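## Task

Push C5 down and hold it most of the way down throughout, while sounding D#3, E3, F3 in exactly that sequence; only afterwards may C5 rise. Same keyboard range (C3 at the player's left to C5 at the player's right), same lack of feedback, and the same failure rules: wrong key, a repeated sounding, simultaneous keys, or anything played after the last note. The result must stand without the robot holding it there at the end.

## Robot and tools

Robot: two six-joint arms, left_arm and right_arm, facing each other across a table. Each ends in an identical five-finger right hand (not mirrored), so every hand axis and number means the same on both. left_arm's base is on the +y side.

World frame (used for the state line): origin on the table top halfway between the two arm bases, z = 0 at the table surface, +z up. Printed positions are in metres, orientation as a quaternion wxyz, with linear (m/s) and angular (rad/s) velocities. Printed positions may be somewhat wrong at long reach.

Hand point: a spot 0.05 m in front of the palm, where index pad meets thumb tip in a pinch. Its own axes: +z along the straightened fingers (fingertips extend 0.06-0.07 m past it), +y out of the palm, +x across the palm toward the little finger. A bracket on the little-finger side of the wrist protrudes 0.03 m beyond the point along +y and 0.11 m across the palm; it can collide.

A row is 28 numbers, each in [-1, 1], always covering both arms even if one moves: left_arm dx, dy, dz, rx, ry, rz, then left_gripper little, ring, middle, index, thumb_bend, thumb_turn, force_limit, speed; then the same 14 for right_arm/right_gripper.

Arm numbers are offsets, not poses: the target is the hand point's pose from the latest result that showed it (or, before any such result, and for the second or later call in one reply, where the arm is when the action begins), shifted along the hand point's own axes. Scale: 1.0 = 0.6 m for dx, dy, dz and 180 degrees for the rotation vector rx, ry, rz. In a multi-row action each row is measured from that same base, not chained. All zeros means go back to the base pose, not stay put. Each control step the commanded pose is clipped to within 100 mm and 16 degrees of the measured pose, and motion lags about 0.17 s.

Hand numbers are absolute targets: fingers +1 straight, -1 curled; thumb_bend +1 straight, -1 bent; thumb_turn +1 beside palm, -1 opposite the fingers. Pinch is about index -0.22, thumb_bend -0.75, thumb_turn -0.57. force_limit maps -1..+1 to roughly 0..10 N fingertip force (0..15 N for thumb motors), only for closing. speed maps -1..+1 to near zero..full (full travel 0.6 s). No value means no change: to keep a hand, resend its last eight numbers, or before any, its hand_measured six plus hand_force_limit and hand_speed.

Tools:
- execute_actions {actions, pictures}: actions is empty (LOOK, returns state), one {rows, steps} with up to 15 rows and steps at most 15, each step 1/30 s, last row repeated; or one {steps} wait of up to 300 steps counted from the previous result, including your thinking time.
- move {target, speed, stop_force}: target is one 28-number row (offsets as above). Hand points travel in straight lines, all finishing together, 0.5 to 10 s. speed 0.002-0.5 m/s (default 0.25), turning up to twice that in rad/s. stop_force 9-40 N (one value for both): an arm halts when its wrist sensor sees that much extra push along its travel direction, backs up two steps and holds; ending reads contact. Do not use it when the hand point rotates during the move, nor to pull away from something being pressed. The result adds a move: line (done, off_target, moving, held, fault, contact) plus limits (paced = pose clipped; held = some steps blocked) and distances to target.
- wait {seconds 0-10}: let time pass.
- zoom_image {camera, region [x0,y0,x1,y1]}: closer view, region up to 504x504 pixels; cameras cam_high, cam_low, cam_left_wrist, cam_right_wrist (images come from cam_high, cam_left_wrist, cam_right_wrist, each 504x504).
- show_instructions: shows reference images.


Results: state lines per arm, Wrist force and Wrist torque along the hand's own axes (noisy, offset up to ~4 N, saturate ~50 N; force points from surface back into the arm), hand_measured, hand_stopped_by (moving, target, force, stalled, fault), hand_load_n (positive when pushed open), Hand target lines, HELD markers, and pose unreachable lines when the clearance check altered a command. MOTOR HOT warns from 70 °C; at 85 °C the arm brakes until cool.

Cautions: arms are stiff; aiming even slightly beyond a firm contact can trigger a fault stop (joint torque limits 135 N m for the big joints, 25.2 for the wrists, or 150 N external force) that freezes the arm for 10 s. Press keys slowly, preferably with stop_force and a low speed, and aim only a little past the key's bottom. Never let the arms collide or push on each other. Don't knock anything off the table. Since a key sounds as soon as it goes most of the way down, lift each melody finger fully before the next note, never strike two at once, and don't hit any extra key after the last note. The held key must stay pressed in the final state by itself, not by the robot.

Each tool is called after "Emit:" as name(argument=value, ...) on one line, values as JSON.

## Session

Emit:
execute_actions(actions=[])

Scene clock: 0.00 s of 6000.00 s.
left_arm: end_effector_position=(+0.3304, +0.4949, +0.4739) hand_measured=(+1.000, +1.000, +1.000, +1.000, +1.000, +1.000) hand_load_n=(+0.0, +0.0, +0.0, +0.0, +0.0, +0.0) hand_stopped_by=(target, target, target, target, target, target) hand_force_limit=0.00 hand_speed=-0.80 end_effector_quat_wxyz=(-0.009, +0.323, +0.946, +0.007) end_effector_velocity=(+0.000, -0.000, +0.000) end_effector_angular_velocity=(+0.000, -0.001, -0.001) | right_arm: end_effector_position=(+0.0748, -0.2585, +0.4757) hand_measured=(+1.000, +1.000, +1.000, +1.000, +1.000, +1.000) hand_load_n=(+0.0, +0.0, +0.0, +0.0, +0.0, +0.0) hand_stopped_by=(target, target, target, target, target, target) hand_force_limit=0.00 hand_speed=-0.80 end_effector_quat_wxyz=(+0.014, -0.354, +0.935, -0.007) end_effector_velocity=(-0.000, +0.000, -0.000) end_effector_angular_velocity=(-0.000, +0.001, +0.002)
Joint positions: left_arm=[ 0.554 -1.722  1.359  1.957  1.569 -1.883] | right_arm=[-1.198 -1.741  1.355  1.93   1.586 -1.87 ]
Joint velocities: left_arm=[-0.001  0.    -0.001  0.    -0.001  0.   ] | right_arm=[ 0.     0.     0.     0.    -0.    -0.001]
Motor temperatures (°C, as the motors report them): left_arm=[26 25 28 33 35 33] | right_arm=[25 24 25 38 32 33]
Wrist force (N, on the end effector, along its own x y z axes, offset not removed): no reading
Wrist torque (N m, same axes, about the end effector's origin, offset not removed): no reading
Hand target (left_arm): +0.330, +0.495, +0.474; -0.009, +0.323, +0.946, +0.007
Hand target (right_arm): +0.075, -0.258, +0.476; +0.014, -0.354, +0.935, -0.007
camera_calibration (this result's frames):
cam_left_wrist: T_world_to_cam=[[0.692635, 0.721117, 0.0157568, -0.595783], [0.592554, -0.581334, 0.557612, -0.17752], [0.411263, -0.376884, -0.829952, 0.574418], [0, 0, 0, 1]] pos_world=[0.281613, 0.54292, 0.585115]
cam_right_wrist: T_world_to_cam=[[-0.587605, 0.805636, -0.0753008, 0.291646], [0.649807, 0.525297, 0.549376, -0.172843], [0.482153, 0.273885, -0.832175, 0.563639], [0, 0, 0, 1]] pos_world=[0.0119272, -0.298539, 0.585963]

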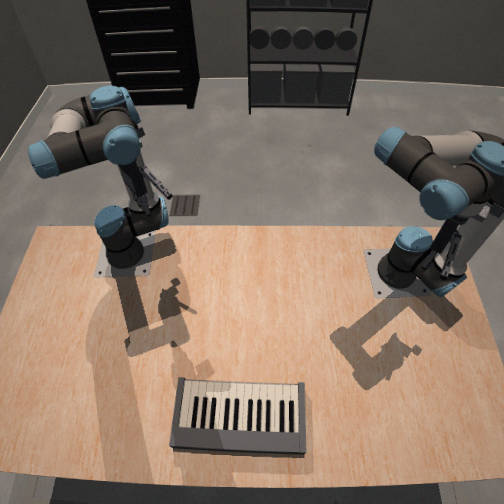

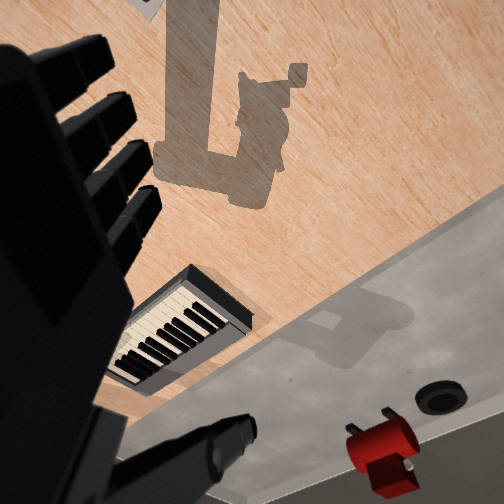

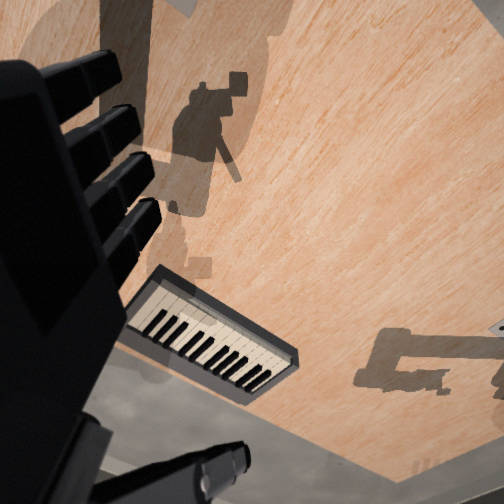

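Emit:
move(target=[-0.69,-0.171,0.573,0.110,-0.085,0,-1,-1,-1,1,1,1,0,1,-0.55,-0.32,0.527,-0.104,-0.092,0,-1,-1,-1,1,1,1,0,1], speed=0.4)

Emit:
zoom_image(camera="cam_high", region=[160, 350, 330, 460])

Scene clock: 6.60 s of 6000.00 s.
left_arm: end_effector_position=(+0.5904, +0.1677, +0.1203) hand_measured=(-1.000, -1.000, -1.000, +1.000, +1.000, +1.000) hand_load_n=(+0.0, +0.0, +0.0, +0.0, +0.0, +0.0) hand_stopped_by=(target, target, target, target, target, target) hand_force_limit=0.00 hand_speed=1.00 end_effector_quat_wxyz=(+0.061, +0.315, +0.926, -0.198) end_effector_velocity=(+0.002, -0.001, -0.001) end_effector_angular_velocity=(-0.002, +0.000, +0.001) | right_arm: end_effector_position=(+0.4585, -0.1838, +0.1708) hand_measured=(-1.000, -1.000, -1.000, +1.000, +1.000, +1.000) hand_load_n=(+0.0, +0.0, +0.0, +0.0, +0.0, +0.0) hand_stopped_by=(target, target, target, target, target, target) hand_force_limit=0.00 hand_speed=1.00 end_effector_quat_wxyz=(+0.090, -0.349, +0.912, +0.196) end_effector_velocity=(+0.002, +0.001, -0.001) end_effector_angular_velocity=(+0.003, +0.002, +0.000)
Joint positions: left_arm=[ 0.721 -0.868  1.115  1.023  1.864 -1.763] | right_arm=[-1.541 -0.95   1.29   1.163  1.142 -2.205]
Joint velocities: left_arm=[ 0.002  0.007 -0.011  0.002  0.001  0.   ] | right_arm=[ 0.001  0.008 -0.009  0.003 -0.003  0.001]
Motor temperatures (°C, as the motors report them): left_arm=[26 25 28 33 35 33] | right_arm=[25 24 25 38 32 33]
Wrist force (N, on the end effector, along its own x y z axes, offset not removed): left_arm=[1.3 -0.9 1.6] | right_arm=[0.0 -3.4 1.6]
Wrist torque (N m, same axes, about the end effector's origin, offset not removed): left_arm=[-0.18 -0.09 0.20] | right_arm=[-0.57 0.04 -0.08]
Hand target (left_arm): +0.591, +0.167, +0.120; +0.061, +0.315, +0.926, -0.198
Hand target (right_arm): +0.459, -0.184, +0.171; +0.090, -0.349, +0.912, +0.196
Off the commanded pose (left_arm): 0.001 m, 0 deg.
Off the commanded pose (right_arm): 0.001 m, 0 deg.
After step 90, 1.40 s passed at rest.
move: done
camera_calibration (this result's frames):
cam_left_wrist: T_world_to_cam=[[0.68909, 0.663395, -0.291653, -0.485633], [0.594955, -0.288121, 0.750343, -0.398429], [0.413742, -0.690575, -0.593232, 0.073407], [0, 0, 0, 1]] pos_world=[0.541321, 0.258064, 0.200869]
cam_right_wrist: T_world_to_cam=[[-0.598313, 0.754324, 0.270217, 0.370447], [0.644847, 0.253136, 0.721176, -0.370996], [0.475598, 0.605737, -0.637878, 0.135317], [0, 0, 0, 1]] pos_world=[0.396522, -0.267491, 0.253769]

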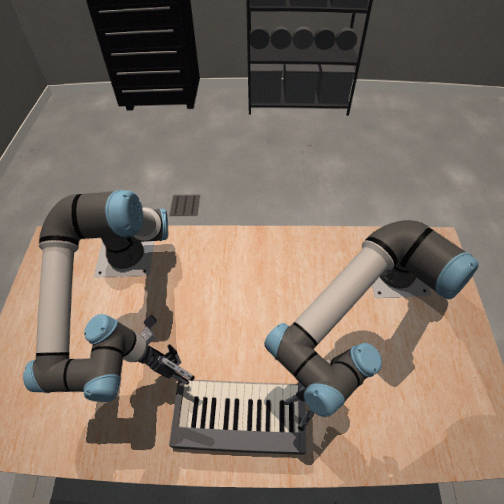

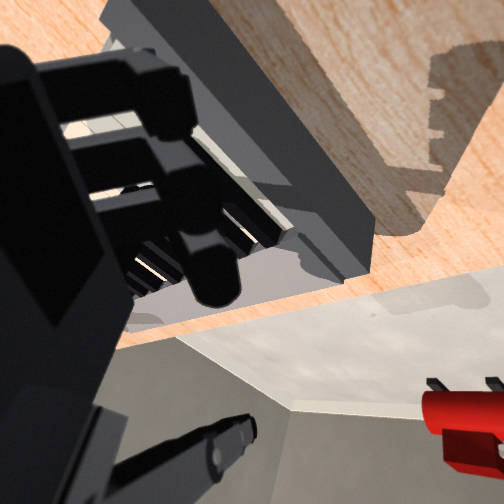

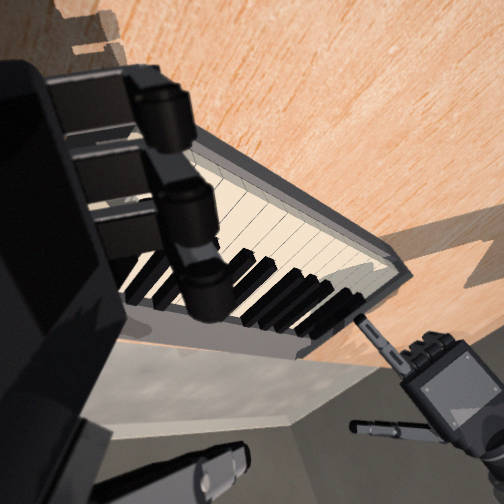

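Region (160, 350, 330, 460) of cam_high's 504x504 image, scaled by 2.965, with more detail than that image has; it fills the top 326 rows of this view, and the rest is white.

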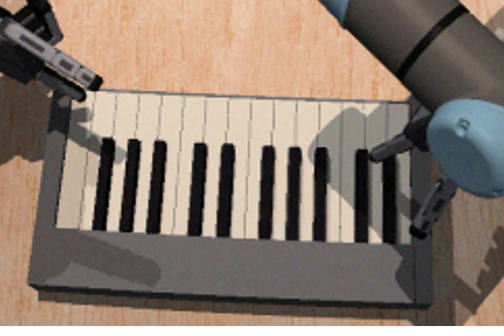

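Emit:
move(target=[-0.024,0.002,0.020,0,0,0,-1,-1,-1,1,1,1,0,1,0.004,-0.023,0.043,0,0,0,-1,-1,-1,1,1,1,0,1], speed=0.05)

Emit:
zoom_image(camera="cam_high", region=[170, 365, 240, 420])

Emit:
zoom_image(camera="cam_high", region=[245, 375, 315, 430])

Scene clock: 14.07 s of 6000.00 s.
left_arm: end_effector_position=(+0.6023, +0.1558, +0.1125) hand_measured=(-1.000, -1.000, -1.000, +1.000, +1.000, +1.000) hand_load_n=(+0.0, +0.0, +0.0, +0.0, +0.0, +0.0) hand_stopped_by=(target, target, target, target, target, target) hand_force_limit=0.00 hand_speed=1.00 end_effector_quat_wxyz=(+0.061, +0.315, +0.926, -0.198) end_effector_velocity=(+0.001, -0.001, -0.001) end_effector_angular_velocity=(+0.000, +0.001, +0.000) | right_arm: end_effector_position=(+0.4666, -0.1838, +0.1429) hand_measured=(-1.000, -1.000, -1.000, +1.000, +1.000, +1.000) hand_load_n=(+0.0, +0.0, +0.0, +0.0, +0.0, +0.0) hand_stopped_by=(target, target, target, target, target, target) hand_force_limit=0.00 hand_speed=1.00 end_effector_quat_wxyz=(+0.090, -0.349, +0.912, +0.196) end_effector_velocity=(+0.001, -0.000, -0.003) end_effector_angular_velocity=(-0.000, -0.001, +0.001)
Joint positions: left_arm=[ 0.722 -0.819  1.051  1.038  1.864 -1.763] | right_arm=[-1.542 -0.908  1.294  1.116  1.141 -2.206]
Joint velocities: left_arm=[ 0.001  0.006 -0.007  0.003  0.     0.   ] | right_arm=[-0.     0.004  0.    -0.004  0.    -0.001]
Motor temperatures (°C, as the motors report them): left_arm=[26 25 28 33 35 33] | right_arm=[25 24 25 38 32 33]
Wrist force (N, on the end effector, along its own x y z axes, offset not removed): left_arm=[0.8 -2.4 2.2] | right_arm=[-0.9 -2.3 -0.7]
Wrist torque (N m, same axes, about the end effector's origin, offset not removed): left_arm=[-0.55 0.04 0.08] | right_arm=[-0.29 0.18 -0.13]
Hand target (left_arm): +0.602, +0.156, +0.112; +0.061, +0.315, +0.926, -0.198
Hand target (right_arm): +0.467, -0.184, +0.143; +0.090, -0.349, +0.912, +0.196
Off the commanded pose (left_arm): 0.000 m, 0 deg.
Off the commanded pose (right_arm): 0.000 m, 0 deg.
After step 90, 3.43 s passed at rest.
move: done
camera_calibration (this result's frames):
cam_left_wrist: T_world_to_cam=[[0.689097, 0.663403, -0.291619, -0.488229], [0.594914, -0.288101, 0.750383, -0.403018], [0.413791, -0.690575, -0.593198, 0.0555602], [0, 0, 0, 1]] pos_world=[0.553208, 0.246151, 0.193]
cam_right_wrist: T_world_to_cam=[[-0.598308, 0.754321, 0.270235, 0.382812], [0.644874, 0.253146, 0.721148, -0.356123], [0.475568, 0.605737, -0.637901, 0.113651], [0, 0, 0, 1]] pos_world=[0.404645, -0.267455, 0.225866]

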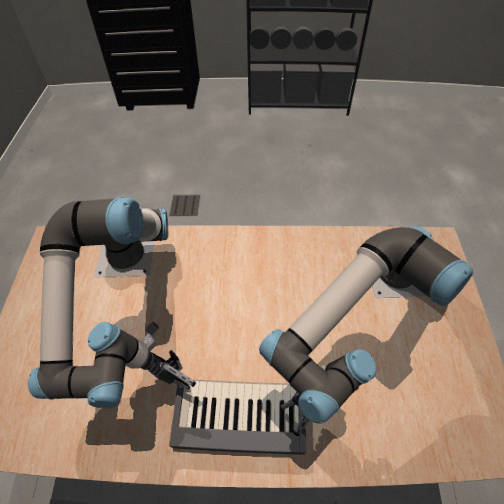

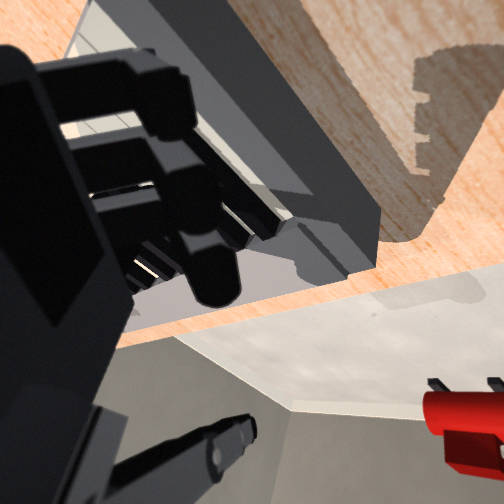

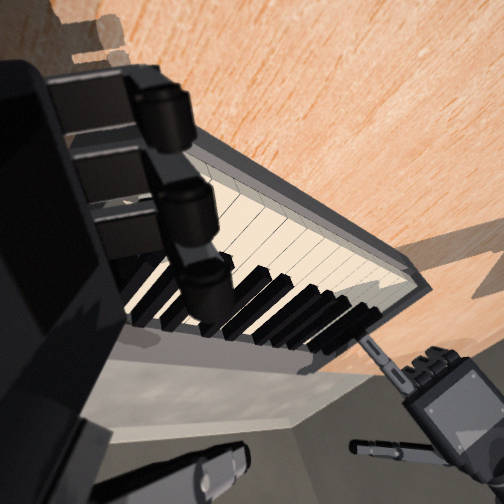

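Region (170, 365, 240, 420) of cam_high's 504x504 image, scaled by 7.200, with more detail than that image has; it fills the top 396 rows of this view, and the rest is white.

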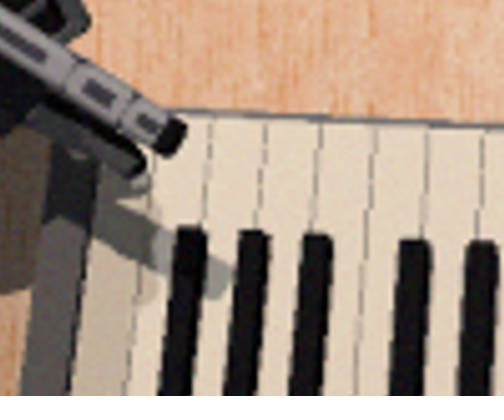

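Region (245, 375, 315, 430) of cam_high's 504x504 image, scaled by 7.200, with more detail than that image has; it fills the top 396 rows of this view, and the rest is white.

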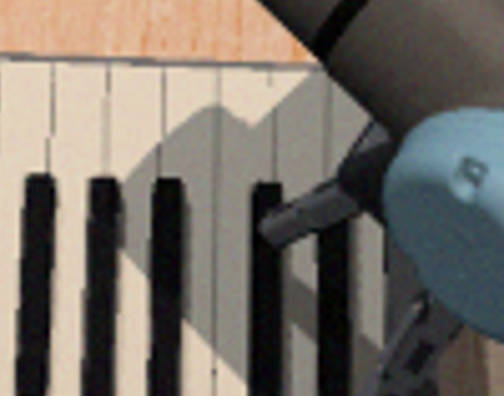

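Emit:
move(target=[0,0,0,0,0,0,-1,-1,-1,1,1,1,0,1,0.007,-0.008,-0.005,0,0,0,-1,-1,-1,1,1,1,0,1], speed=0.03)

Emit:
move(target=[0,0,0,0,0,0,-1,-1,-1,1,1,1,0,1,0.02,-0.02,0.06,0,0,0,-1,-1,-1,1,1,1,0,1], speed=0.008, stop_force=9)

Emit:
zoom_image(camera="cam_high", region=[170, 365, 240, 420])

Scene clock: 23.93 s of 6000.00 s.
left_arm: end_effector_position=(+0.6023, +0.1558, +0.1124) hand_measured=(-1.000, -1.000, -1.000, +1.000, +1.000, +1.000) hand_load_n=(+0.0, +0.0, +0.0, +0.0, +0.0, +0.0) hand_stopped_by=(target, target, target, target, target, target) hand_force_limit=0.00 hand_speed=1.00 end_effector_quat_wxyz=(+0.061, +0.315, +0.926, -0.198) end_effector_velocity=(-0.000, -0.000, +0.001) end_effector_angular_velocity=(-0.001, -0.000, -0.000) | right_arm: end_effector_position=(+0.4667, -0.1904, +0.1429) hand_measured=(-1.000, -1.000, -1.000, +1.000, +1.000, +1.000) hand_load_n=(+0.0, +0.0, +0.0, +0.0, +0.0, +0.0) hand_stopped_by=(target, target, target, target, target, target) hand_force_limit=0.00 hand_speed=1.00 end_effector_quat_wxyz=(+0.090, -0.349, +0.912, +0.196) end_effector_velocity=(-0.000, -0.003, -0.000) end_effector_angular_velocity=(-0.000, -0.000, +0.001)
Joint positions: left_arm=[ 0.722 -0.819  1.051  1.038  1.864 -1.763] | right_arm=[-1.555 -0.912  1.303  1.118  1.141 -2.22 ]
Joint velocities: left_arm=[-0.    -0.001  0.    -0.     0.001 -0.   ] | right_arm=[-0.005 -0.002  0.004  0.    -0.    -0.007]
Motor temperatures (°C, as the motors report them): left_arm=[26 25 28 33 35 33] | right_arm=[25 24 25 38 32 33]
Wrist force (N, on the end effector, along its own x y z axes, offset not removed): left_arm=[1.8 -2.6 1.9] | right_arm=[0.8 -1.4 -1.2]
Wrist torque (N m, same axes, about the end effector's origin, offset not removed): left_arm=[-0.52 -0.23 0.12] | right_arm=[-0.13 -0.01 -0.09]
Hand target (left_arm): +0.602, +0.156, +0.112; +0.061, +0.315, +0.926, -0.198
Hand target (right_arm): +0.467, -0.191, +0.143; +0.090, -0.349, +0.912, +0.196
Off the commanded pose (left_arm): 0.000 m, 0 deg.
Off the commanded pose (right_arm): 0.000 m, 0 deg.
After step 90, 6.13 s passed at rest.
move: done
camera_calibration (this result's frames):
cam_left_wrist: T_world_to_cam=[[0.689084, 0.663402, -0.291652, -0.488232], [0.594972, -0.288139, 0.750323, -0.402998], [0.41373, -0.69056, -0.593257, 0.0555584], [0, 0, 0, 1]] pos_world=[0.553219, 0.246142, 0.192945]
cam_right_wrist: T_world_to_cam=[[-0.598295, 0.754335, 0.270224, 0.387881], [0.644887, 0.253157, 0.721132, -0.354478], [0.475566, 0.605714, -0.637924, 0.117689], [0, 0, 0, 1]] pos_world=[0.404697, -0.274139, 0.225887]

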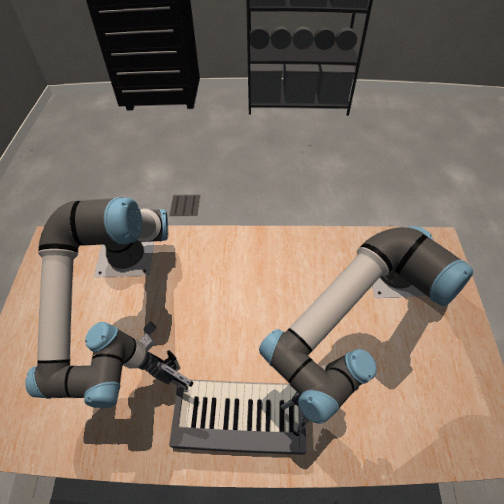

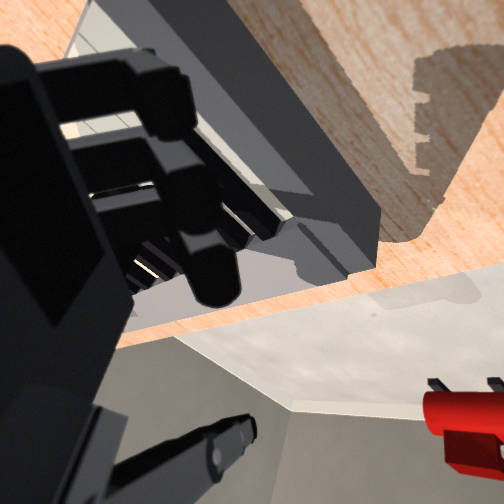

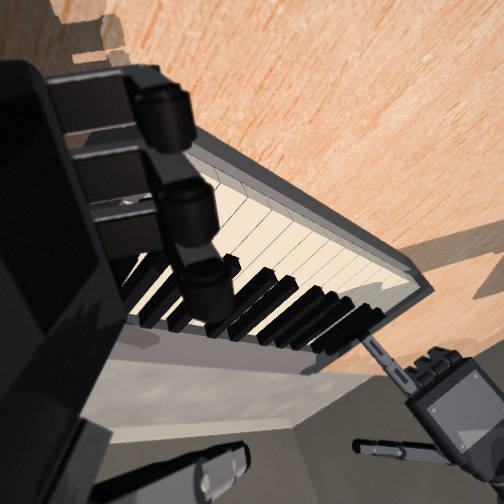

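Scene clock: 27.10 s of 6000.00 s.
left_arm: end_effector_position=(+0.6023, +0.1558, +0.1124) hand_measured=(-1.000, -1.000, -1.000, +1.000, +1.000, +1.000) hand_load_n=(+0.0, +0.0, +0.0, +0.0, +0.0, +0.0) hand_stopped_by=(target, target, target, target, target, target) hand_force_limit=0.00 hand_speed=1.00 end_effector_quat_wxyz=(+0.061, +0.315, +0.926, -0.198) end_effector_velocity=(-0.000, -0.000, -0.000) end_effector_angular_velocity=(-0.001, +0.000, -0.000) | right_arm: end_effector_position=(+0.4667, -0.1905, +0.1207) hand_measured=(-1.000, -1.000, -1.000, +0.998, +1.000, +1.000) hand_load_n=(+0.0, +0.0, +0.0, -10.0, +0.0, +0.0) hand_stopped_by=(target, target, target, target, target, target) hand_force_limit=0.00 hand_speed=1.00 end_effector_quat_wxyz=(+0.090, -0.349, +0.912, +0.196) end_effector_velocity=(+0.001, +0.000, +0.004) end_effector_angular_velocity=(+0.000, -0.001, -0.000)
Joint positions: left_arm=[ 0.722 -0.819  1.051  1.038  1.864 -1.763] | right_arm=[-1.555 -0.89   1.327  1.072  1.141 -2.22 ]
Joint velocities: left_arm=[-0.     0.    -0.    -0.     0.001 -0.   ] | right_arm=[-0.    -0.003 -0.005  0.008 -0.     0.   ]
Motor temperatures (°C, as the motors report them): left_arm=[26 25 28 33 35 33] | right_arm=[25 24 25 38 32 33]
Wrist force (N, on the end effector, along its own x y z axes, offset not removed): left_arm=[2.8 -2.0 0.5] | right_arm=[-13.8 10.6 -2.5]
Wrist torque (N m, same axes, about the end effector's origin, offset not removed): left_arm=[-0.31 -0.31 0.24] | right_arm=[-0.62 -0.45 -0.93]
Hand target (left_arm): +0.602, +0.156, +0.112; +0.061, +0.315, +0.926, -0.198
Hand target (right_arm): +0.467, -0.191, +0.121; +0.090, -0.349, +0.912, +0.196
Off the commanded pose (left_arm): 0.000 m, 0 deg.
Off the commanded pose (right_arm): 0.018 m, 0 deg.
move: contact (right_arm)
camera_calibration (this result's frames):
cam_left_wrist: T_world_to_cam=[[0.689088, 0.663398, -0.291652, -0.488229], [0.59496, -0.288126, 0.750338, -0.403005], [0.41374, -0.69057, -0.593239, 0.0555647], [0, 0, 0, 1]] pos_world=[0.553215, 0.246145, 0.19296]
cam_right_wrist: T_world_to_cam=[[-0.598273, 0.754271, 0.270454, 0.393927], [0.645086, 0.253162, 0.720953, -0.338485], [0.475325, 0.605792, -0.638029, 0.103665], [0, 0, 0, 1]] pos_world=[0.404753, -0.274236, 0.203634]

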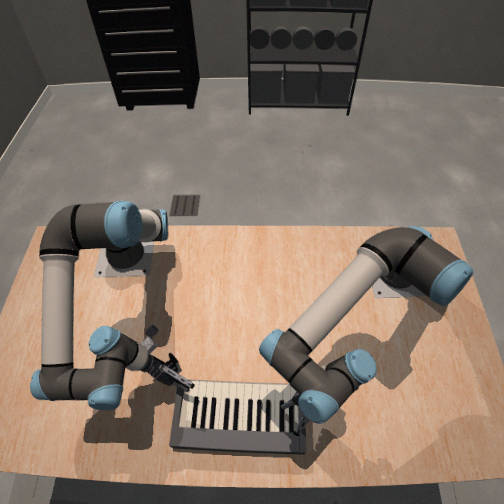

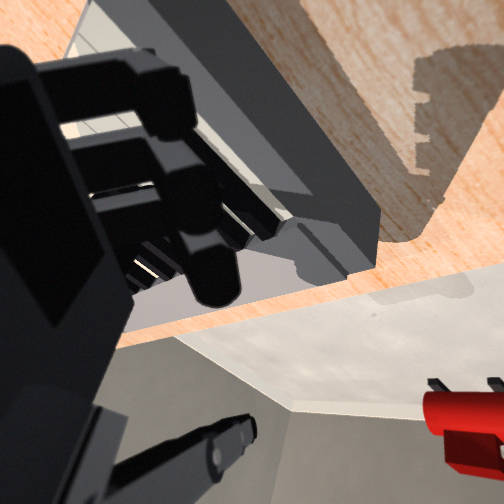

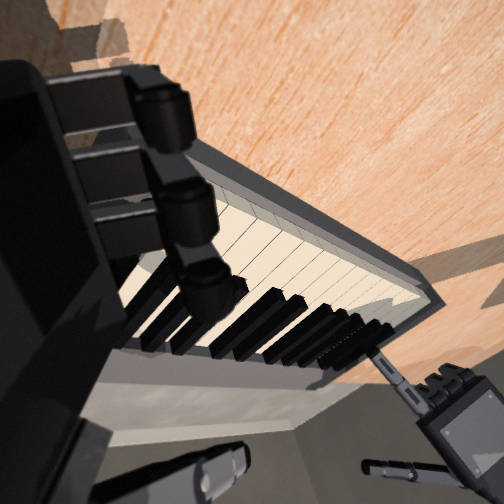

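Region (170, 365, 240, 420) of cam_high's 504x504 image, scaled by 7.200, with more detail than that image has; it fills the top 396 rows of this view, and the rest is white.

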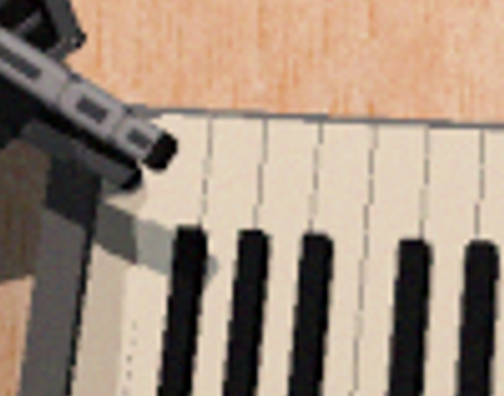

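Emit:
move(target=[0,0,0,0,0,0,-1,-1,-1,1,1,1,0,1,-0.002,0.0023,0.0014,0,0,0,-1,-1,-1,1,1,1,0,1], speed=0.004)

Emit:
zoom_image(camera="cam_high", region=[175, 370, 215, 400])

Scene clock: 33.73 s of 6000.00 s.
left_arm: end_effector_position=(+0.6023, +0.1558, +0.1124) hand_measured=(-1.000, -1.000, -1.000, +1.000, +1.000, +1.000) hand_load_n=(+0.0, +0.0, +0.0, +0.0, +0.0, +0.0) hand_stopped_by=(target, target, target, target, target, target) hand_force_limit=0.00 hand_speed=1.00 end_effector_quat_wxyz=(+0.061, +0.315, +0.926, -0.198) end_effector_velocity=(-0.001, -0.000, -0.000) end_effector_angular_velocity=(+0.000, +0.000, -0.001) | right_arm: end_effector_position=(+0.4667, -0.1887, +0.1207) hand_measured=(-1.000, -1.000, -1.000, +1.000, +1.000, +1.000) hand_load_n=(+0.0, +0.0, +0.0, -4.0, +0.0, +0.0) hand_stopped_by=(target, target, target, target, target, target) hand_force_limit=0.00 hand_speed=1.00 end_effector_quat_wxyz=(+0.090, -0.349, +0.912, +0.196) end_effector_velocity=(-0.000, +0.001, -0.000) end_effector_angular_velocity=(+0.000, -0.000, +0.001)
Joint positions: left_arm=[ 0.722 -0.819  1.051  1.038  1.864 -1.763] | right_arm=[-1.552 -0.889  1.325  1.072  1.141 -2.216]
Joint velocities: left_arm=[-0.001 -0.     0.001 -0.     0.    -0.   ] | right_arm=[ 0.003  0.001 -0.002 -0.001  0.     0.002]
Motor temperatures (°C, as the motors report them): left_arm=[26 25 28 33 35 33] | right_arm=[25 24 25 38 32 33]
Wrist force (N, on the end effector, along its own x y z axes, offset not removed): left_arm=[0.3 -3.1 1.8] | right_arm=[-3.6 2.8 -5.5]
Wrist torque (N m, same axes, about the end effector's origin, offset not removed): left_arm=[-0.65 -0.03 0.09] | right_arm=[-0.12 -0.16 -0.29]
Hand target (left_arm): +0.602, +0.156, +0.112; +0.061, +0.315, +0.926, -0.198
Hand target (right_arm): +0.467, -0.189, +0.121; +0.090, -0.349, +0.912, +0.196
Off the commanded pose (left_arm): 0.000 m, 0 deg.
Off the commanded pose (right_arm): 0.000 m, 0 deg.
After step 90, 2.90 s passed at rest.
move: done
camera_calibration (this result's frames):
cam_left_wrist: T_world_to_cam=[[0.689083, 0.663403, -0.291652, -0.488232], [0.594972, -0.288138, 0.750323, -0.402998], [0.41373, -0.69056, -0.593257, 0.0555581], [0, 0, 0, 1]] pos_world=[0.553219, 0.246142, 0.192945]
cam_right_wrist: T_world_to_cam=[[-0.598235, 0.754313, 0.27042, 0.392521], [0.64508, 0.253139, 0.720966, -0.338992], [0.47538, 0.60575, -0.638029, 0.10254], [0, 0, 0, 1]] pos_world=[0.404751, -0.272385, 0.20368]

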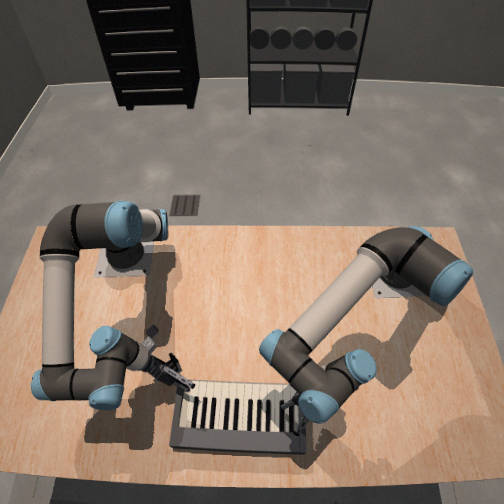

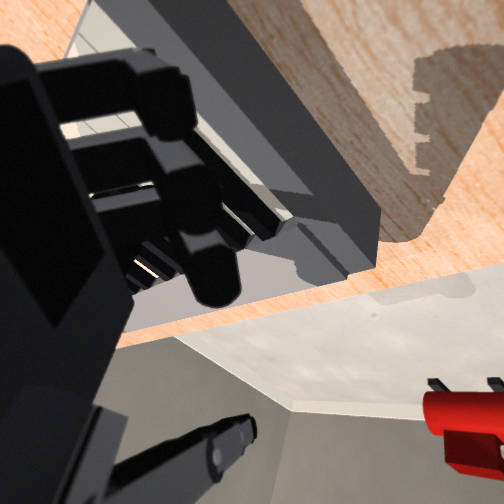

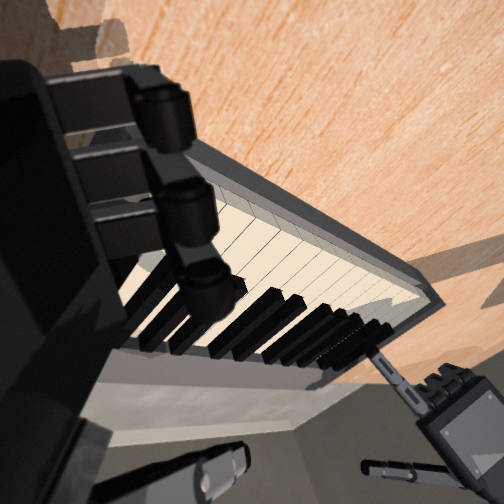

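Region (175, 370, 215, 400) of cam_high's 504x504 image, scaled by 12.600, with more detail than that image has; it fills the top 378 rows of this view, and the rest is white.

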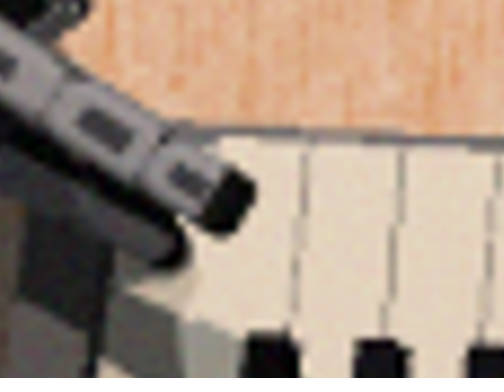

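Emit:
move(target=[0,0,0,0,0,0,-1,-1,-1,1,1,1,0,1,0,0.0005,0.0035,0,0,0,-1,-1,-1,1,1,1,0,1], speed=0.004)

Emit:
move(target=[0.012,0.016,0.046,0,0,0,-1,-1,-1,1,1,1,0,1,0,0,0,0,0,0,-1,-1,-1,1,1,1,0,1], speed=0.008, stop_force=9)

Emit:
zoom_image(camera="cam_high", region=[245, 375, 315, 430])

Scene clock: 37.77 s of 6000.00 s.
left_arm: end_effector_position=(+0.6023, +0.1558, +0.1124) hand_measured=(-1.000, -1.000, -1.000, +1.000, +1.000, +1.000) hand_load_n=(+0.0, +0.0, +0.0, +0.0, +0.0, +0.0) hand_stopped_by=(target, target, target, target, target, target) hand_force_limit=0.00 hand_speed=1.00 end_effector_quat_wxyz=(+0.061, +0.315, +0.926, -0.198) end_effector_velocity=(+0.000, +0.000, -0.000) end_effector_angular_velocity=(+0.000, -0.000, +0.000) | right_arm: end_effector_position=(+0.4666, -0.1877, +0.1191) hand_measured=(-1.000, -1.000, -1.000, +1.000, +1.000, +1.000) hand_load_n=(+0.0, +0.0, +0.0, -5.0, +0.0, +0.0) hand_stopped_by=(target, target, target, target, target, target) hand_force_limit=0.00 hand_speed=1.00 end_effector_quat_wxyz=(+0.090, -0.349, +0.912, +0.196) end_effector_velocity=(-0.000, +0.001, -0.001) end_effector_angular_velocity=(+0.001, -0.000, +0.001)
Joint positions: left_arm=[ 0.722 -0.819  1.051  1.038  1.864 -1.763] | right_arm=[-1.55  -0.887  1.325  1.068  1.141 -2.214]
Joint velocities: left_arm=[ 0. -0.  0. -0. -0.  0.] | right_arm=[ 0.001  0.001  0.001 -0.002 -0.001  0.   ]
Motor temperatures (°C, as the motors report them): left_arm=[26 25 28 33 35 33] | right_arm=[25 24 25 38 32 33]
Wrist force (N, on the end effector, along its own x y z axes, offset not removed): left_arm=[0.9 -2.0 1.6] | right_arm=[-4.2 2.0 -23.0]
Wrist torque (N m, same axes, about the end effector's origin, offset not removed): left_arm=[-0.44 0.01 0.07] | right_arm=[0.70 -0.45 -0.44]
Hand target (left_arm): +0.602, +0.156, +0.112; +0.061, +0.315, +0.926, -0.198
Hand target (right_arm): +0.467, -0.188, +0.119; +0.090, -0.349, +0.912, +0.196
Off the commanded pose (left_arm): 0.000 m, 0 deg.
Off the commanded pose (right_arm): 0.000 m, 0 deg.
After step 90, 0.30 s passed at rest.
move: done
camera_calibration (this result's frames):
cam_left_wrist: T_world_to_cam=[[0.689085, 0.663401, -0.291653, -0.488231], [0.594968, -0.288134, 0.750328, -0.403001], [0.413733, -0.690564, -0.593251, 0.0555617], [0, 0, 0, 1]] pos_world=[0.553217, 0.246143, 0.192951]
cam_right_wrist: T_world_to_cam=[[-0.598237, 0.754309, 0.270425, 0.392124], [0.645052, 0.253101, 0.721004, -0.337972], [0.475415, 0.60577, -0.637983, 0.100902], [0, 0, 0, 1]] pos_world=[0.404622, -0.271365, 0.202013]

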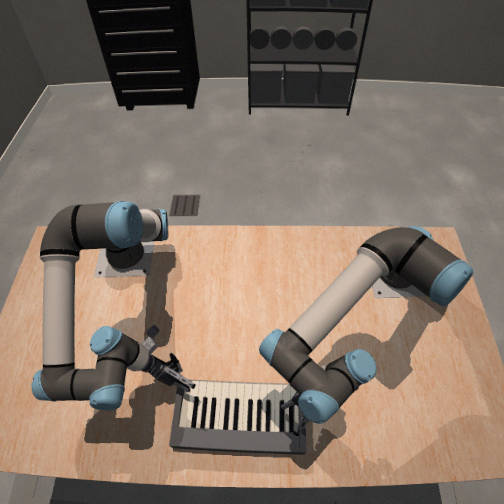

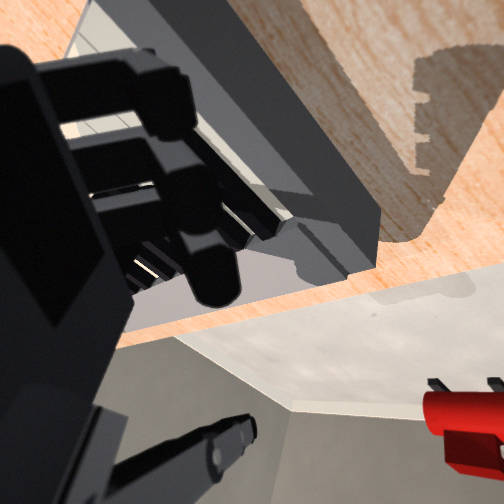

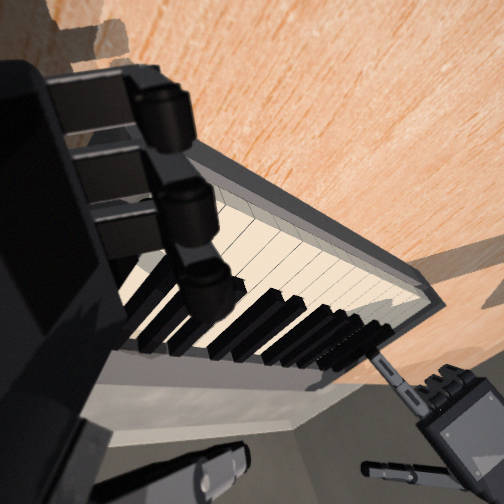

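Scene clock: 40.07 s of 6000.00 s.
left_arm: end_effector_position=(+0.6022, +0.1557, +0.0970) hand_measured=(-1.000, -1.000, -1.000, +1.000, +1.000, +1.000) hand_load_n=(+0.0, +0.0, +0.0, +0.5, +0.0, +0.0) hand_stopped_by=(target, target, target, target, target, target) hand_force_limit=0.00 hand_speed=1.00 end_effector_quat_wxyz=(+0.061, +0.315, +0.926, -0.198) end_effector_velocity=(+0.000, +0.001, +0.002) end_effector_angular_velocity=(+0.002, +0.002, +0.001) | right_arm: end_effector_position=(+0.4666, -0.1877, +0.1191) hand_measured=(-1.000, -1.000, -1.000, +1.000, +1.000, +1.000) hand_load_n=(+0.0, +0.0, +0.0, -5.0, +0.0, +0.0) hand_stopped_by=(target, target, target, target, target, target) hand_force_limit=0.00 hand_speed=1.00 end_effector_quat_wxyz=(+0.090, -0.349, +0.912, +0.196) end_effector_velocity=(+0.000, -0.000, +0.000) end_effector_angular_velocity=(-0.001, -0.000, -0.001)
Joint positions: left_arm=[ 0.722 -0.809  1.073  1.006  1.864 -1.763] | right_arm=[-1.55  -0.887  1.325  1.068  1.141 -2.214]
Joint velocities: left_arm=[ 0.001 -0.001 -0.004  0.008 -0.    -0.   ] | right_arm=[-0.    -0.    -0.001  0.     0.001 -0.   ]
Motor temperatures (°C, as the motors report them): left_arm=[26 25 28 33 35 33] | right_arm=[25 24 25 38 32 33]
Wrist force (N, on the end effector, along its own x y z axes, offset not removed): left_arm=[-0.3 -4.9 -11.7] | right_arm=[-5.3 3.4 -22.3]
Wrist torque (N m, same axes, about the end effector's origin, offset not removed): left_arm=[0.89 -0.36 0.14] | right_arm=[0.85 -0.14 -0.42]
Hand target (left_arm): +0.602, +0.156, +0.098; +0.061, +0.315, +0.926, -0.198
Hand target (right_arm): +0.467, -0.188, +0.119; +0.090, -0.349, +0.912, +0.196
Off the commanded pose (left_arm): 0.015 m, 0 deg.
Off the commanded pose (right_arm): 0.000 m, 0 deg.
move: contact (left_arm)
camera_calibration (this result's frames):
cam_left_wrist: T_world_to_cam=[[0.689021, 0.663462, -0.291664, -0.492576], [0.595136, -0.288298, 0.750132, -0.391398], [0.413598, -0.690436, -0.593494, 0.0465151], [0, 0, 0, 1]] pos_world=[0.553091, 0.246082, 0.17754]
cam_right_wrist: T_world_to_cam=[[-0.598247, 0.754301, 0.270426, 0.392119], [0.64505, 0.25311, 0.721003, -0.337967], [0.475406, 0.605776, -0.637984, 0.100906], [0, 0, 0, 1]] pos_world=[0.404618, -0.271359, 0.202013]

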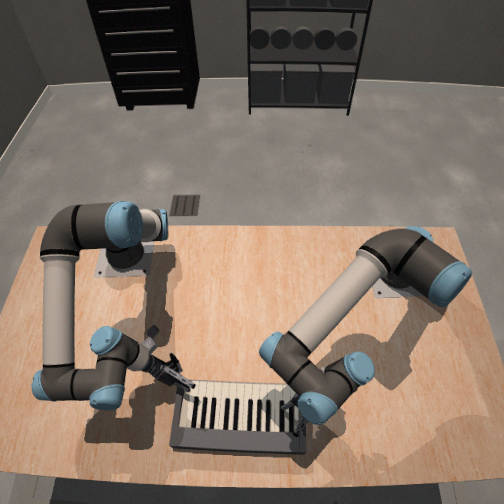

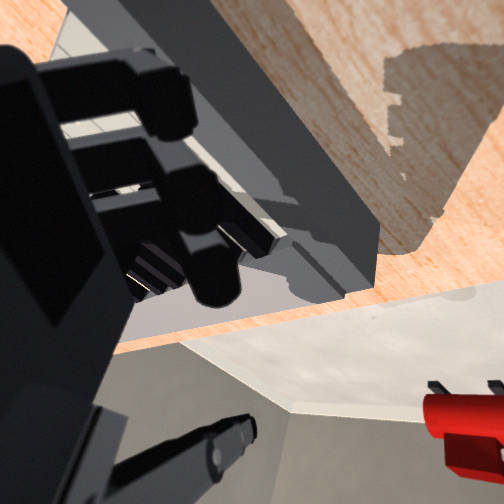

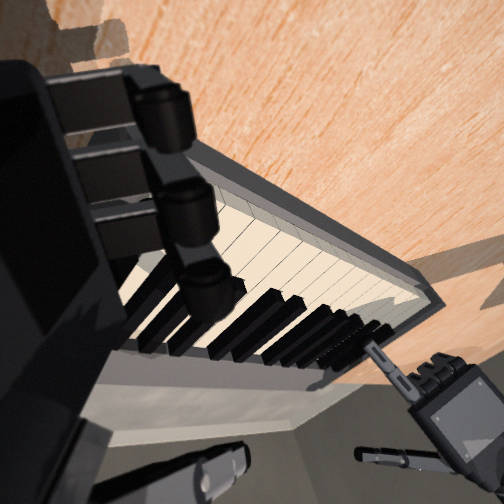

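Region (245, 375, 315, 430) of cam_high's 504x504 image, scaled by 7.200, with more detail than that image has; it fills the top 396 rows of this view, and the rest is white.

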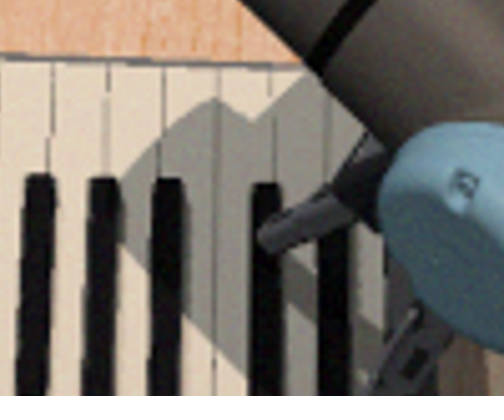

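Emit:
move(target=[-0.0066,-0.009,-0.026,0,0,0,-1,-1,-1,1,1,1,0,1,0,0,0,0,0,0,-1,-1,-1,1,1,1,0,1], speed=0.06)

Emit:
move(target=[0.056,-0.050,0.004,0,0,0,-1,-1,-1,1,1,1,0,1,0,0,0,0,0,0,-1,-1,-1,1,1,1,0,1], speed=0.1)

Emit:
zoom_image(camera="cam_high", region=[245, 375, 315, 430])

Scene clock: 46.17 s of 6000.00 s.
left_arm: end_effector_position=(+0.6022, +0.1559, +0.1137) hand_measured=(-1.000, -1.000, -1.000, +1.000, +1.000, +1.000) hand_load_n=(+0.0, +0.0, +0.0, +0.0, +0.0, +0.0) hand_stopped_by=(target, target, target, target, target, target) hand_force_limit=0.00 hand_speed=1.00 end_effector_quat_wxyz=(+0.061, +0.315, +0.926, -0.198) end_effector_velocity=(+0.000, +0.000, +0.002) end_effector_angular_velocity=(+0.000, +0.001, +0.000) | right_arm: end_effector_position=(+0.4666, -0.1877, +0.1191) hand_measured=(-1.000, -1.000, -1.000, +1.000, +1.000, +1.000) hand_load_n=(+0.0, +0.0, +0.0, -5.0, +0.0, +0.0) hand_stopped_by=(target, target, target, target, target, target) hand_force_limit=0.00 hand_speed=1.00 end_effector_quat_wxyz=(+0.090, -0.349, +0.912, +0.196) end_effector_velocity=(-0.000, +0.000, -0.000) end_effector_angular_velocity=(+0.001, +0.001, +0.000)
Joint positions: left_arm=[ 0.722 -0.82   1.049  1.041  1.864 -1.763] | right_arm=[-1.55  -0.887  1.325  1.068  1.141 -2.214]
Joint velocities: left_arm=[ 0.001 -0.    -0.005  0.006  0.001  0.   ] | right_arm=[-0.     0.     0.    -0.    -0.001 -0.   ]
Motor temperatures (°C, as the motors report them): left_arm=[26 25 28 33 35 33] | right_arm=[25 24 25 38 32 33]
Wrist force (N, on the end effector, along its own x y z axes, offset not removed): left_arm=[4.9 -1.6 0.6] | right_arm=[-5.1 4.1 -23.3]
Wrist torque (N m, same axes, about the end effector's origin, offset not removed): left_arm=[-0.35 -0.64 0.38] | right_arm=[0.88 -0.27 -0.39]
Hand target (left_arm): +0.602, +0.156, +0.114; +0.061, +0.315, +0.926, -0.198
Hand target (right_arm): +0.467, -0.188, +0.119; +0.090, -0.349, +0.912, +0.196
Off the commanded pose (left_arm): 0.000 m, 0 deg.
Off the commanded pose (right_arm): 0.000 m, 0 deg.
After step 90, 2.23 s passed at rest.
move: done
camera_calibration (this result's frames):
cam_left_wrist: T_world_to_cam=[[0.689025, 0.663464, -0.291651, -0.487856], [0.595115, -0.288284, 0.750153, -0.403886], [0.413621, -0.69044, -0.593473, 0.056511], [0, 0, 0, 1]] pos_world=[0.55313, 0.246258, 0.19423]
cam_right_wrist: T_world_to_cam=[[-0.598238, 0.754309, 0.270426, 0.392124], [0.645051, 0.253099, 0.721007, -0.337973], [0.475417, 0.605772, -0.63798, 0.100902], [0, 0, 0, 1]] pos_world=[0.404623, -0.271365, 0.202014]

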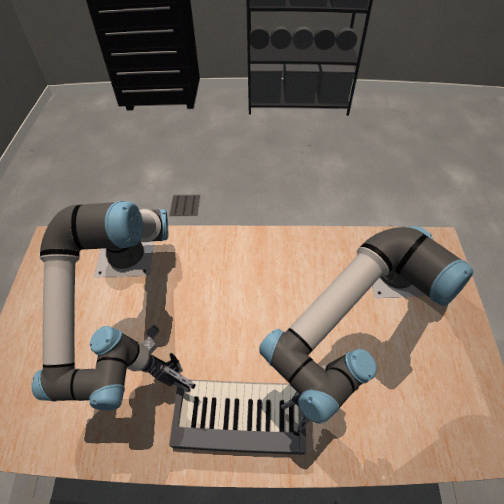

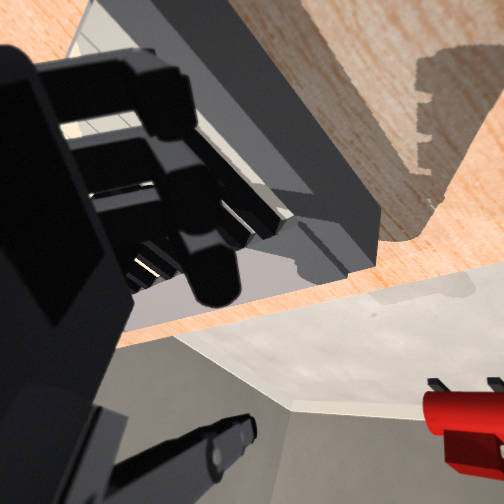

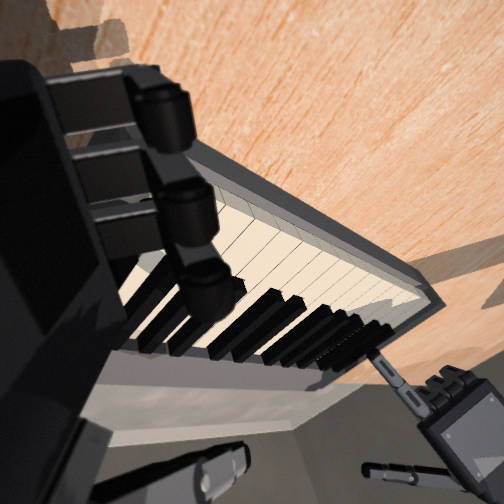

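Scene clock: 47.17 s of 6000.00 s.
left_arm: end_effector_position=(+0.5575, +0.1521, +0.1133) hand_measured=(-1.000, -1.000, -1.000, +1.000, +1.000, +1.000) hand_load_n=(+0.0, +0.0, +0.0, +0.0, +0.0, +0.0) hand_stopped_by=(target, target, target, target, target, target) hand_force_limit=0.00 hand_speed=1.00 end_effector_quat_wxyz=(+0.061, +0.315, +0.926, -0.198) end_effector_velocity=(-0.002, -0.000, +0.000) end_effector_angular_velocity=(-0.001, -0.002, +0.001) | right_arm: end_effector_position=(+0.4666, -0.1877, +0.1191) hand_measured=(-1.000, -1.000, -1.000, +1.000, +1.000, +1.000) hand_load_n=(+0.0, +0.0, +0.0, -5.0, +0.0, +0.0) hand_stopped_by=(target, target, target, target, target, target) hand_force_limit=0.00 hand_speed=1.00 end_effector_quat_wxyz=(+0.090, -0.349, +0.912, +0.196) end_effector_velocity=(+0.001, +0.000, +0.000) end_effector_angular_velocity=(+0.000, -0.002, -0.000)
Joint positions: left_arm=[ 0.658 -0.912  1.204  0.96   1.845 -1.826] | right_arm=[-1.55  -0.887  1.325  1.068  1.141 -2.214]
Joint velocities: left_arm=[-0.004 -0.005  0.008 -0.006 -0.002 -0.004] | right_arm=[ 0.    -0.    -0.001 -0.    -0.     0.001]
Motor temperatures (°C, as the motors report them): left_arm=[26 25 28 33 35 33] | right_arm=[25 24 25 38 32 33]
Wrist force (N, on the end effector, along its own x y z axes, offset not removed): left_arm=[1.9 -0.1 2.2] | right_arm=[-5.0 2.5 -22.7]
Wrist torque (N m, same axes, about the end effector's origin, offset not removed): left_arm=[-0.19 -0.18 0.24] | right_arm=[0.73 -0.26 -0.42]
Hand target (left_arm): +0.557, +0.152, +0.113; +0.061, +0.315, +0.926, -0.198
Hand target (right_arm): +0.467, -0.188, +0.119; +0.090, -0.349, +0.912, +0.196
Off the commanded pose (left_arm): 0.000 m, 0 deg.
Off the commanded pose (right_arm): 0.000 m, 0 deg.
move: done
camera_calibration (this result's frames):
cam_left_wrist: T_world_to_cam=[[0.689026, 0.663444, -0.291695, -0.454639], [0.595213, -0.288399, 0.750031, -0.378156], [0.413479, -0.690411, -0.593605, 0.0722364], [0, 0, 0, 1]] pos_world=[0.508473, 0.24244, 0.193893]
cam_right_wrist: T_world_to_cam=[[-0.598238, 0.754309, 0.270426, 0.392124], [0.645051, 0.253099, 0.721007, -0.337974], [0.475417, 0.605772, -0.63798, 0.100902], [0, 0, 0, 1]] pos_world=[0.404623, -0.271365, 0.202014]

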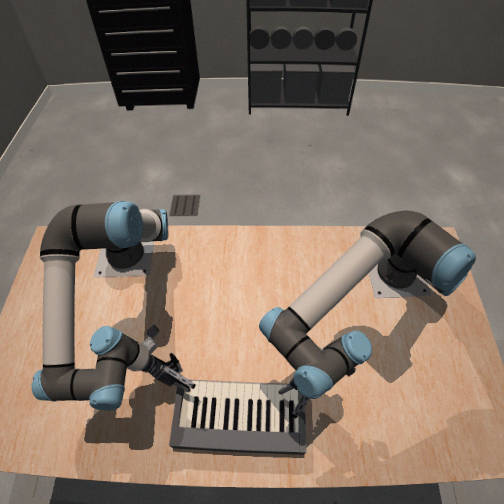

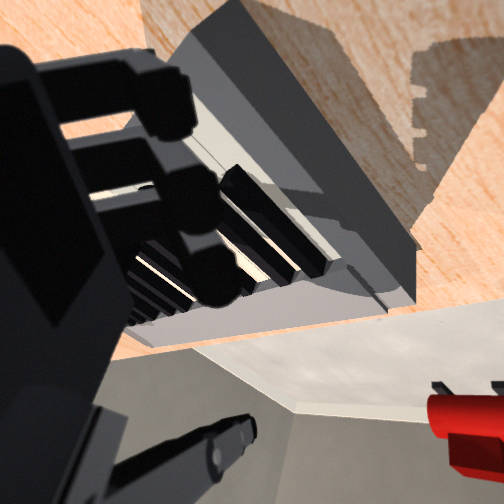

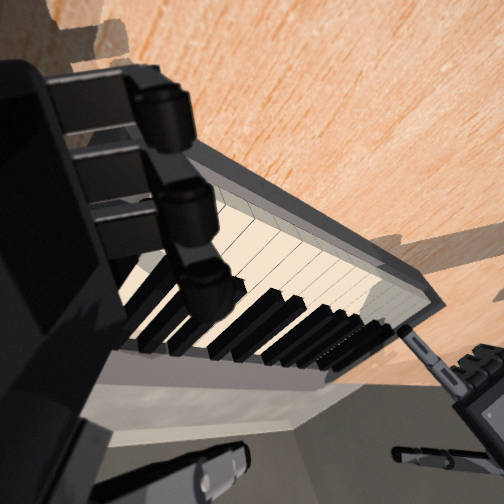

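Region (245, 375, 315, 430) of cam_high's 504x504 image, scaled by 7.200, with more detail than that image has; it fills the top 396 rows of this view, and the rest is white.

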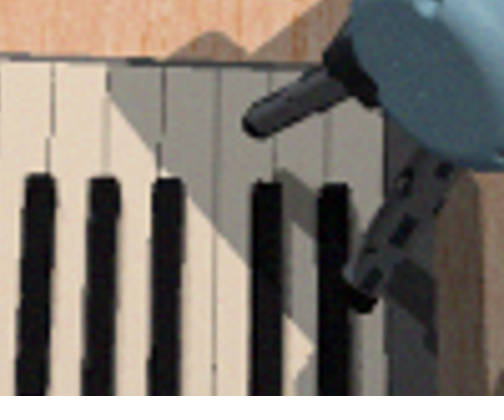

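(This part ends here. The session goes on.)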